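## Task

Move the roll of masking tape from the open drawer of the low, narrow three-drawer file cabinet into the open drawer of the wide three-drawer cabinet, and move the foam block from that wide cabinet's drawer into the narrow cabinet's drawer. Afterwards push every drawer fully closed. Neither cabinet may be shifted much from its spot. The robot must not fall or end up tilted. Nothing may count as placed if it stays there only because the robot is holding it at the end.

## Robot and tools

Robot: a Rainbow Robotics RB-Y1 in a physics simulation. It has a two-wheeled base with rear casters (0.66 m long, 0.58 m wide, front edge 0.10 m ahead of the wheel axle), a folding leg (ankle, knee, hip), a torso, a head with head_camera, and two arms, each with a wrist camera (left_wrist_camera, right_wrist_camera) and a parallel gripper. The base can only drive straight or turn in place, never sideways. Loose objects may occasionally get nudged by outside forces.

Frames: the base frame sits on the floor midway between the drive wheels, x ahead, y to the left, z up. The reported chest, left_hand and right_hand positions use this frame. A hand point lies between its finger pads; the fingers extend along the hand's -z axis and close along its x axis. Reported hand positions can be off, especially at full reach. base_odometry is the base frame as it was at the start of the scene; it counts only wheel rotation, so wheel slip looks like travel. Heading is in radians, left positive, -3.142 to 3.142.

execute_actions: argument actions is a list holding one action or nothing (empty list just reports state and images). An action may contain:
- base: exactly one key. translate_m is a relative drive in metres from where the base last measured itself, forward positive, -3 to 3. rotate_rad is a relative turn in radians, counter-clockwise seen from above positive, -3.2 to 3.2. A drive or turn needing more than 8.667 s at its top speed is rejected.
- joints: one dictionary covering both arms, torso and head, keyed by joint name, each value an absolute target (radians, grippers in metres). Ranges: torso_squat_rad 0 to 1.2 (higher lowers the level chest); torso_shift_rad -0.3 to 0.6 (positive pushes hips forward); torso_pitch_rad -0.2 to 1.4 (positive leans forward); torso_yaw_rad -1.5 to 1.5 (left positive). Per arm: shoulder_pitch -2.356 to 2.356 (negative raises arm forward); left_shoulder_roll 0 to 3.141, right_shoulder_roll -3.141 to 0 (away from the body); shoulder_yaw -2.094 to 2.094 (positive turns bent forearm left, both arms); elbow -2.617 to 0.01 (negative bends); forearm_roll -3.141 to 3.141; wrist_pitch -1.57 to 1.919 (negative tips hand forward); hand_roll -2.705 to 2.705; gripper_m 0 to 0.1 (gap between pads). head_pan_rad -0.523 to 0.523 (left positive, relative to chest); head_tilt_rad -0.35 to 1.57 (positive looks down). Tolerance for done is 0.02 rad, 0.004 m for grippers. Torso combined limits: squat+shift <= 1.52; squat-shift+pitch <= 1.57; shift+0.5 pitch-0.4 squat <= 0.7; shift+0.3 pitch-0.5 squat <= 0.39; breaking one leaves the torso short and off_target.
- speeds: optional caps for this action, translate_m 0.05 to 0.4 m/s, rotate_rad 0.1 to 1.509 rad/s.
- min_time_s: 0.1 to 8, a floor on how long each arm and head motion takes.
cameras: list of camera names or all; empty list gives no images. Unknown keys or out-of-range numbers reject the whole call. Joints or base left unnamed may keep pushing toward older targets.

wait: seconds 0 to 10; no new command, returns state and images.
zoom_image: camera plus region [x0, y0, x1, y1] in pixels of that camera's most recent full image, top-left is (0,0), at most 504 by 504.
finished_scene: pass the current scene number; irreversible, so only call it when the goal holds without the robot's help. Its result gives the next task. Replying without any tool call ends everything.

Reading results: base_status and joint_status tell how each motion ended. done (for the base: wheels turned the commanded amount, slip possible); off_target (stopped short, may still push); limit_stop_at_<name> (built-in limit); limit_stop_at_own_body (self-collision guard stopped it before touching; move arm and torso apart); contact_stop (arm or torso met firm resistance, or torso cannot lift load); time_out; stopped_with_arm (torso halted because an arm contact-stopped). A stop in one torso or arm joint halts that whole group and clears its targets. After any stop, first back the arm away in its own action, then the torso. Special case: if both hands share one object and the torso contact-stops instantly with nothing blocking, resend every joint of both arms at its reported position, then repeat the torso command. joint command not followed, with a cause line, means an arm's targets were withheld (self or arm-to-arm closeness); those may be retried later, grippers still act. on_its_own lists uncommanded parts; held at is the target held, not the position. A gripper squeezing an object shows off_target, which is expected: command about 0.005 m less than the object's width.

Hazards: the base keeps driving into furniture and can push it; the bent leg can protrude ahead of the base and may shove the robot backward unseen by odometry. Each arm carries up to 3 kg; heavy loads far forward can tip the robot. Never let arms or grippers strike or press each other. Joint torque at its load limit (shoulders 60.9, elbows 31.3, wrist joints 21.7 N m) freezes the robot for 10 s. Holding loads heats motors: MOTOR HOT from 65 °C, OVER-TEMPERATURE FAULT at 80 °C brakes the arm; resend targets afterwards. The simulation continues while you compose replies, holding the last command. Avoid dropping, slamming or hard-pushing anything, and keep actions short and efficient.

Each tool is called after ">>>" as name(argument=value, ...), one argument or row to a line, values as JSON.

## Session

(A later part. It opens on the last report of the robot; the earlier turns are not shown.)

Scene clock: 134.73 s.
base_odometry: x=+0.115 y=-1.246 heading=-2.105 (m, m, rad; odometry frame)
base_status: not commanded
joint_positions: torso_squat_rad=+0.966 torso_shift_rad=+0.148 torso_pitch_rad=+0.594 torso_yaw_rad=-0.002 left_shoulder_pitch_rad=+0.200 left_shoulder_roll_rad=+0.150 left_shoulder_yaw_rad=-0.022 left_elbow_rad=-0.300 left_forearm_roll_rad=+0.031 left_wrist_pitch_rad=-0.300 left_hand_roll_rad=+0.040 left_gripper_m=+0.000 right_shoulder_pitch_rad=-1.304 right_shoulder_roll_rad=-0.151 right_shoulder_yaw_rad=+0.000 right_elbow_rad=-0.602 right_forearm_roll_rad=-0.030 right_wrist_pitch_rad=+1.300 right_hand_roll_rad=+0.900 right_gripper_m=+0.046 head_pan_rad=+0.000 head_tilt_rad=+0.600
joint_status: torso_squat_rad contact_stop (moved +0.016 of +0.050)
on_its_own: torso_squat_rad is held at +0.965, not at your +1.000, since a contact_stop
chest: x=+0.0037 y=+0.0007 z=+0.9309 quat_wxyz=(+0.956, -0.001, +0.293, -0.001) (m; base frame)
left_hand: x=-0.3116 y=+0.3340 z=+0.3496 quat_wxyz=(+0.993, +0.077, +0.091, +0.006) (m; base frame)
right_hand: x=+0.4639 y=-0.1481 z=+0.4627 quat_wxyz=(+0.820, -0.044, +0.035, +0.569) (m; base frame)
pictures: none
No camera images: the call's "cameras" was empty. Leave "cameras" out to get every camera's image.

>>> execute_actions(
  actions=[
    {"joints":{"right_gripper_m":0.075}},
  ],
  cameras=[],
)

>>> execute_actions(
  actions=[
    {"joints":{"torso_squat_rad":0.05}},
  ],
  cameras=["right_wrist_camera"],
)

>>> execute_actions(
  actions=[
    {"base":{"translate_m":-0.3}},
  ],
  cameras=[],
)

>>> execute_actions(
  actions=[
    {"joints":{"torso_squat_rad":0.95,"torso_shift_rad":0,"torso_pitch_rad":0.25,"left_shoulder_pitch_rad":-0.7,"left_elbow_rad":-0.5,"right_shoulder_pitch_rad":0.1,"right_elbow_rad":-0.3,"right_wrist_pitch_rad":0}},
  ],
  cameras=["head_camera"],
)

Scene clock: 136.40 s.
base_odometry: x=+0.115 y=-1.246 heading=-2.105 (m, m, rad; odometry frame)
base_status: not commanded
joint_positions: torso_squat_rad=+0.966 torso_shift_rad=+0.148 torso_pitch_rad=+0.594 torso_yaw_rad=-0.002 left_shoulder_pitch_rad=+0.200 left_shoulder_roll_rad=+0.150 left_shoulder_yaw_rad=-0.022 left_elbow_rad=-0.300 left_forearm_roll_rad=+0.031 left_wrist_pitch_rad=-0.300 left_hand_roll_rad=+0.040 left_gripper_m=+0.000 right_shoulder_pitch_rad=-1.304 right_shoulder_roll_rad=-0.151 right_shoulder_yaw_rad=+0.000 right_elbow_rad=-0.602 right_forearm_roll_rad=-0.030 right_wrist_pitch_rad=+1.300 right_hand_roll_rad=+0.900 right_gripper_m=+0.075 head_pan_rad=+0.000 head_tilt_rad=+0.600
joint_status: all done
on_its_own: torso_squat_rad is held at +0.965, not at your +1.000, since a contact_stop
chest: x=+0.0037 y=+0.0007 z=+0.9309 quat_wxyz=(+0.956, -0.001, +0.293, -0.001) (m; base frame)
left_hand: x=-0.3116 y=+0.3340 z=+0.3496 quat_wxyz=(+0.993, +0.077, +0.091, +0.006) (m; base frame)
right_hand: x=+0.4639 y=-0.1481 z=+0.4627 quat_wxyz=(+0.820, -0.044, +0.035, +0.569) (m; base frame)
pictures: none
No camera images: the call's "cameras" was empty. Leave "cameras" out to get every camera's image.

Scene clock: 140.23 s.
base_odometry: x=+0.115 y=-1.246 heading=-2.105 (m, m, rad; odometry frame)
base_status: not commanded
joint_positions: torso_squat_rad=+0.050 torso_shift_rad=+0.149 torso_pitch_rad=+0.596 torso_yaw_rad=-0.001 left_shoulder_pitch_rad=+0.200 left_shoulder_roll_rad=+0.150 left_shoulder_yaw_rad=-0.022 left_elbow_rad=-0.300 left_forearm_roll_rad=+0.031 left_wrist_pitch_rad=-0.300 left_hand_roll_rad=+0.040 left_gripper_m=+0.000 right_shoulder_pitch_rad=-1.300 right_shoulder_roll_rad=-0.150 right_shoulder_yaw_rad=+0.000 right_elbow_rad=-0.600 right_forearm_roll_rad=-0.030 right_wrist_pitch_rad=+1.300 right_hand_roll_rad=+0.900 right_gripper_m=+0.075 head_pan_rad=+0.000 head_tilt_rad=+0.600
joint_status: all done
chest: x=+0.0491 y=+0.0008 z=+1.2280 quat_wxyz=(+0.956, -0.001, +0.294, -0.001) (m; base frame)
left_hand: x=-0.2675 y=+0.3343 z=+0.6475 quat_wxyz=(+0.993, +0.077, +0.092, +0.006) (m; base frame)
right_hand: x=+0.5056 y=-0.1483 z=+0.7568 quat_wxyz=(+0.820, -0.042, +0.039, +0.569) (m; base frame)
pictures: right_wrist_camera
Images, in order (width x height): right_wrist_camera 644x364.

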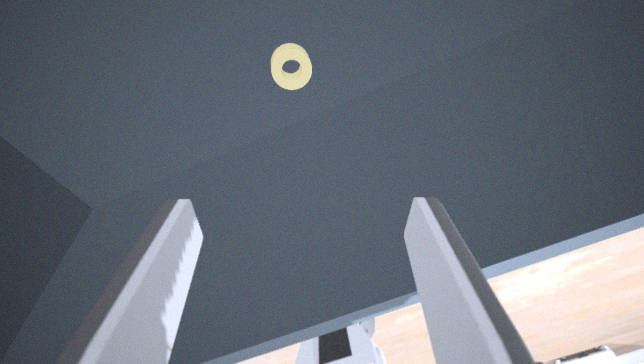

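Scene clock: 142.40 s.
base_odometry: x=+0.268 y=-0.988 heading=-2.106 (m, m, rad; odometry frame)
base_status: done
joint_positions: torso_squat_rad=+0.050 torso_shift_rad=+0.148 torso_pitch_rad=+0.596 torso_yaw_rad=-0.001 left_shoulder_pitch_rad=+0.200 left_shoulder_roll_rad=+0.150 left_shoulder_yaw_rad=-0.022 left_elbow_rad=-0.300 left_forearm_roll_rad=+0.031 left_wrist_pitch_rad=-0.300 left_hand_roll_rad=+0.040 left_gripper_m=+0.000 right_shoulder_pitch_rad=-1.300 right_shoulder_roll_rad=-0.150 right_shoulder_yaw_rad=+0.000 right_elbow_rad=-0.600 right_forearm_roll_rad=-0.030 right_wrist_pitch_rad=+1.300 right_hand_roll_rad=+0.900 right_gripper_m=+0.075 head_pan_rad=+0.000 head_tilt_rad=+0.600
joint_status: not commanded
chest: x=+0.0490 y=+0.0008 z=+1.2281 quat_wxyz=(+0.956, -0.001, +0.293, -0.001) (m; base frame)
left_hand: x=-0.2676 y=+0.3343 z=+0.6475 quat_wxyz=(+0.993, +0.077, +0.092, +0.006) (m; base frame)
right_hand: x=+0.5055 y=-0.1483 z=+0.7568 quat_wxyz=(+0.820, -0.042, +0.039, +0.569) (m; base frame)
pictures: none
No camera images: the call's "cameras" was empty. Leave "cameras" out to get every camera's image.

Scene clock: 146.20 s.
base_odometry: x=+0.268 y=-0.988 heading=-2.106 (m, m, rad; odometry frame)
base_status: not commanded
joint_positions: torso_squat_rad=+0.950 torso_shift_rad=+0.000 torso_pitch_rad=+0.250 torso_yaw_rad=-0.001 left_shoulder_pitch_rad=-0.700 left_shoulder_roll_rad=+0.150 left_shoulder_yaw_rad=-0.022 left_elbow_rad=-0.500 left_forearm_roll_rad=+0.031 left_wrist_pitch_rad=-0.300 left_hand_roll_rad=+0.040 left_gripper_m=+0.000 right_shoulder_pitch_rad=+0.100 right_shoulder_roll_rad=-0.150 right_shoulder_yaw_rad=+0.000 right_elbow_rad=-0.300 right_forearm_roll_rad=-0.030 right_wrist_pitch_rad=+0.000 right_hand_roll_rad=+0.900 right_gripper_m=+0.075 head_pan_rad=+0.000 head_tilt_rad=+0.600
joint_status: all done
chest: x=-0.1515 y=+0.0006 z=+0.9875 quat_wxyz=(+0.992, -0.001, +0.125, -0.001) (m; base frame)
left_hand: x=+0.4125 y=+0.1985 z=+0.5686 quat_wxyz=(+0.815, -0.005, -0.572, -0.095) (m; base frame)
right_hand: x=-0.2494 y=-0.3362 z=+0.3197 quat_wxyz=(+0.901, -0.060, +0.054, +0.426) (m; base frame)
pictures: head_camera
Images, in order (width x height): head_camera 896x504.

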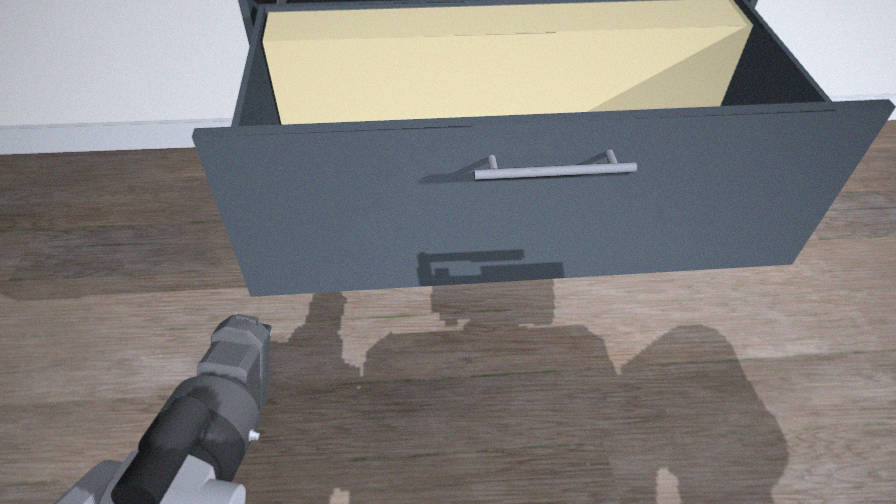

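>>> execute_actions(
  actions=[
    {"base":{"translate_m":0.45},"speeds":{"translate_m":0.13},"joints":{"torso_yaw_rad":-0.12}},
  ],
  cameras=["head_camera"],
)

Scene clock: 150.60 s.
base_odometry: x=+0.038 y=-1.375 heading=-2.107 (m, m, rad; odometry frame)
base_status: done
joint_positions: torso_squat_rad=+0.950 torso_shift_rad=+0.000 torso_pitch_rad=+0.250 torso_yaw_rad=-0.120 left_shoulder_pitch_rad=-0.700 left_shoulder_roll_rad=+0.150 left_shoulder_yaw_rad=-0.022 left_elbow_rad=-0.500 left_forearm_roll_rad=+0.031 left_wrist_pitch_rad=-0.300 left_hand_roll_rad=+0.040 left_gripper_m=+0.000 right_shoulder_pitch_rad=+0.100 right_shoulder_roll_rad=-0.150 right_shoulder_yaw_rad=+0.000 right_elbow_rad=-0.300 right_forearm_roll_rad=-0.030 right_wrist_pitch_rad=+0.000 right_hand_roll_rad=+0.900 right_gripper_m=+0.075 head_pan_rad=+0.000 head_tilt_rad=+0.600
joint_status: all done
chest: x=-0.1513 y=+0.0006 z=+0.9875 quat_wxyz=(+0.990, -0.008, +0.125, -0.059) (m; base frame)
left_hand: x=+0.4306 y=+0.1203 z=+0.5636 quat_wxyz=(+0.808, -0.050, -0.572, -0.133) (m; base frame)
right_hand: x=-0.2882 y=-0.3422 z=+0.3296 quat_wxyz=(+0.923, -0.070, +0.063, +0.373) (m; base frame)
pictures: head_camera
Images, in order (width x height): head_camera 896x504.

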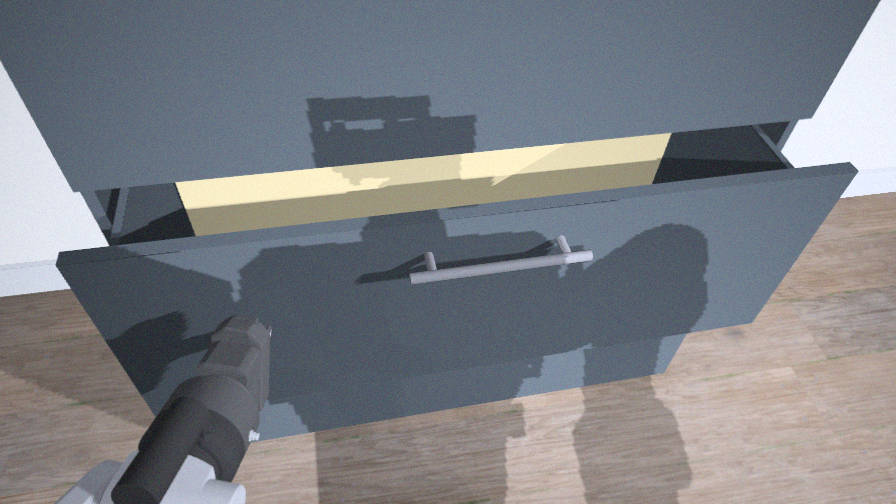

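>>> execute_actions(
  actions=[
    {"base":{"translate_m":0.09},"speeds":{"translate_m":0.08}},
  ],
  cameras=["head_camera"],
)

Scene clock: 152.43 s.
base_odometry: x=-0.008 y=-1.452 heading=-2.108 (m, m, rad; odometry frame)
base_status: done
joint_positions: torso_squat_rad=+0.950 torso_shift_rad=+0.000 torso_pitch_rad=+0.250 torso_yaw_rad=-0.120 left_shoulder_pitch_rad=-0.700 left_shoulder_roll_rad=+0.150 left_shoulder_yaw_rad=-0.022 left_elbow_rad=-0.500 left_forearm_roll_rad=+0.031 left_wrist_pitch_rad=-0.300 left_hand_roll_rad=+0.040 left_gripper_m=+0.000 right_shoulder_pitch_rad=+0.100 right_shoulder_roll_rad=-0.150 right_shoulder_yaw_rad=+0.000 right_elbow_rad=-0.300 right_forearm_roll_rad=-0.030 right_wrist_pitch_rad=+0.000 right_hand_roll_rad=+0.900 right_gripper_m=+0.075 head_pan_rad=+0.000 head_tilt_rad=+0.600
joint_status: not commanded
chest: x=-0.1514 y=+0.0006 z=+0.9875 quat_wxyz=(+0.990, -0.008, +0.125, -0.059) (m; base frame)
left_hand: x=+0.4305 y=+0.1203 z=+0.5635 quat_wxyz=(+0.808, -0.050, -0.572, -0.133) (m; base frame)
right_hand: x=-0.2882 y=-0.3422 z=+0.3296 quat_wxyz=(+0.923, -0.070, +0.063, +0.373) (m; base frame)
pictures: head_camera
Images, in order (width x height): head_camera 896x504.

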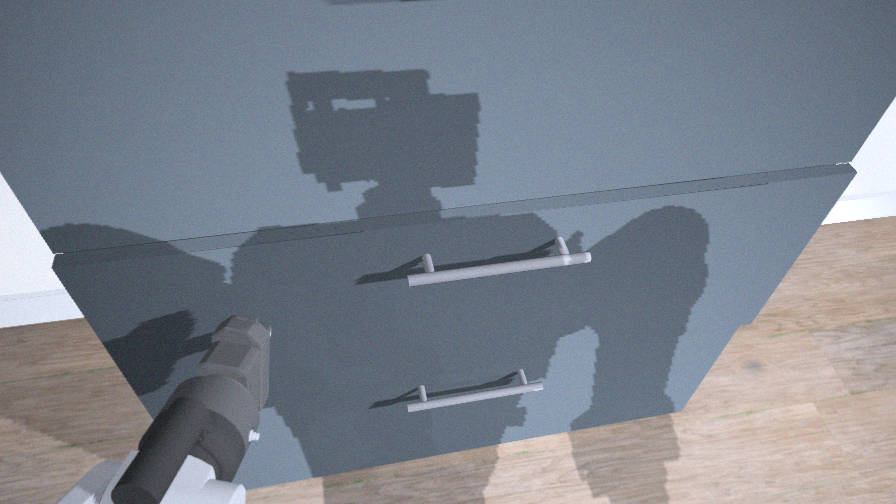

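>>> execute_actions(
  actions=[
    {"base":{"translate_m":0.022},"speeds":{"translate_m":0.05}},
  ],
  cameras=[],
)

>>> execute_actions(
  actions=[
    {"base":{"translate_m":-0.2}},
  ],
  cameras=["head_camera"],
)

Scene clock: 153.70 s.
base_odometry: x=-0.019 y=-1.471 heading=-2.109 (m, m, rad; odometry frame)
base_status: done
joint_positions: torso_squat_rad=+0.950 torso_shift_rad=+0.000 torso_pitch_rad=+0.249 torso_yaw_rad=-0.120 left_shoulder_pitch_rad=-0.697 left_shoulder_roll_rad=+0.149 left_shoulder_yaw_rad=-0.022 left_elbow_rad=-0.499 left_forearm_roll_rad=+0.031 left_wrist_pitch_rad=-0.300 left_hand_roll_rad=+0.040 left_gripper_m=+0.000 right_shoulder_pitch_rad=+0.100 right_shoulder_roll_rad=-0.150 right_shoulder_yaw_rad=+0.000 right_elbow_rad=-0.300 right_forearm_roll_rad=-0.030 right_wrist_pitch_rad=+0.000 right_hand_roll_rad=+0.900 right_gripper_m=+0.075 head_pan_rad=+0.000 head_tilt_rad=+0.600
joint_status: not commanded
chest: x=-0.1518 y=+0.0006 z=+0.9875 quat_wxyz=(+0.990, -0.008, +0.124, -0.059) (m; base frame)
left_hand: x=+0.4286 y=+0.1205 z=+0.5618 quat_wxyz=(+0.809, -0.050, -0.570, -0.133) (m; base frame)
right_hand: x=-0.2880 y=-0.3422 z=+0.3295 quat_wxyz=(+0.923, -0.070, +0.063, +0.373) (m; base frame)
pictures: none
No camera images: the call's "cameras" was empty. Leave "cameras" out to get every camera's image.

Scene clock: 155.77 s.
base_odometry: x=+0.083 y=-1.299 heading=-2.109 (m, m, rad; odometry frame)
base_status: done
joint_positions: torso_squat_rad=+0.950 torso_shift_rad=+0.000 torso_pitch_rad=+0.250 torso_yaw_rad=-0.120 left_shoulder_pitch_rad=-0.700 left_shoulder_roll_rad=+0.150 left_shoulder_yaw_rad=-0.022 left_elbow_rad=-0.500 left_forearm_roll_rad=+0.031 left_wrist_pitch_rad=-0.300 left_hand_roll_rad=+0.040 left_gripper_m=+0.000 right_shoulder_pitch_rad=+0.100 right_shoulder_roll_rad=-0.150 right_shoulder_yaw_rad=+0.000 right_elbow_rad=-0.300 right_forearm_roll_rad=-0.030 right_wrist_pitch_rad=+0.000 right_hand_roll_rad=+0.900 right_gripper_m=+0.075 head_pan_rad=+0.000 head_tilt_rad=+0.600
joint_status: not commanded
chest: x=-0.1515 y=+0.0006 z=+0.9875 quat_wxyz=(+0.990, -0.008, +0.124, -0.059) (m; base frame)
left_hand: x=+0.4306 y=+0.1202 z=+0.5637 quat_wxyz=(+0.808, -0.050, -0.572, -0.134) (m; base frame)
right_hand: x=-0.2883 y=-0.3422 z=+0.3296 quat_wxyz=(+0.923, -0.070, +0.063, +0.373) (m; base frame)
pictures: head_camera
Images, in order (width x height): head_camera 896x504.

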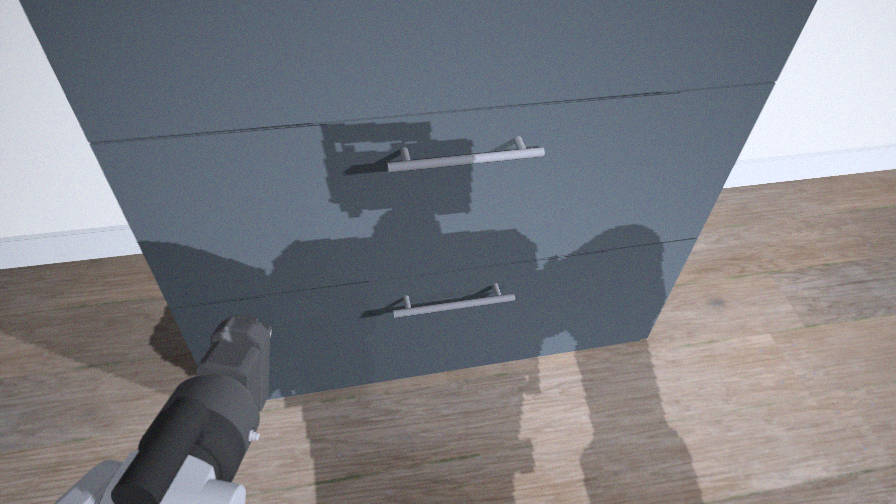

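>>> finished_scene(
  scene=2,
)

The scene is finished: the task was done.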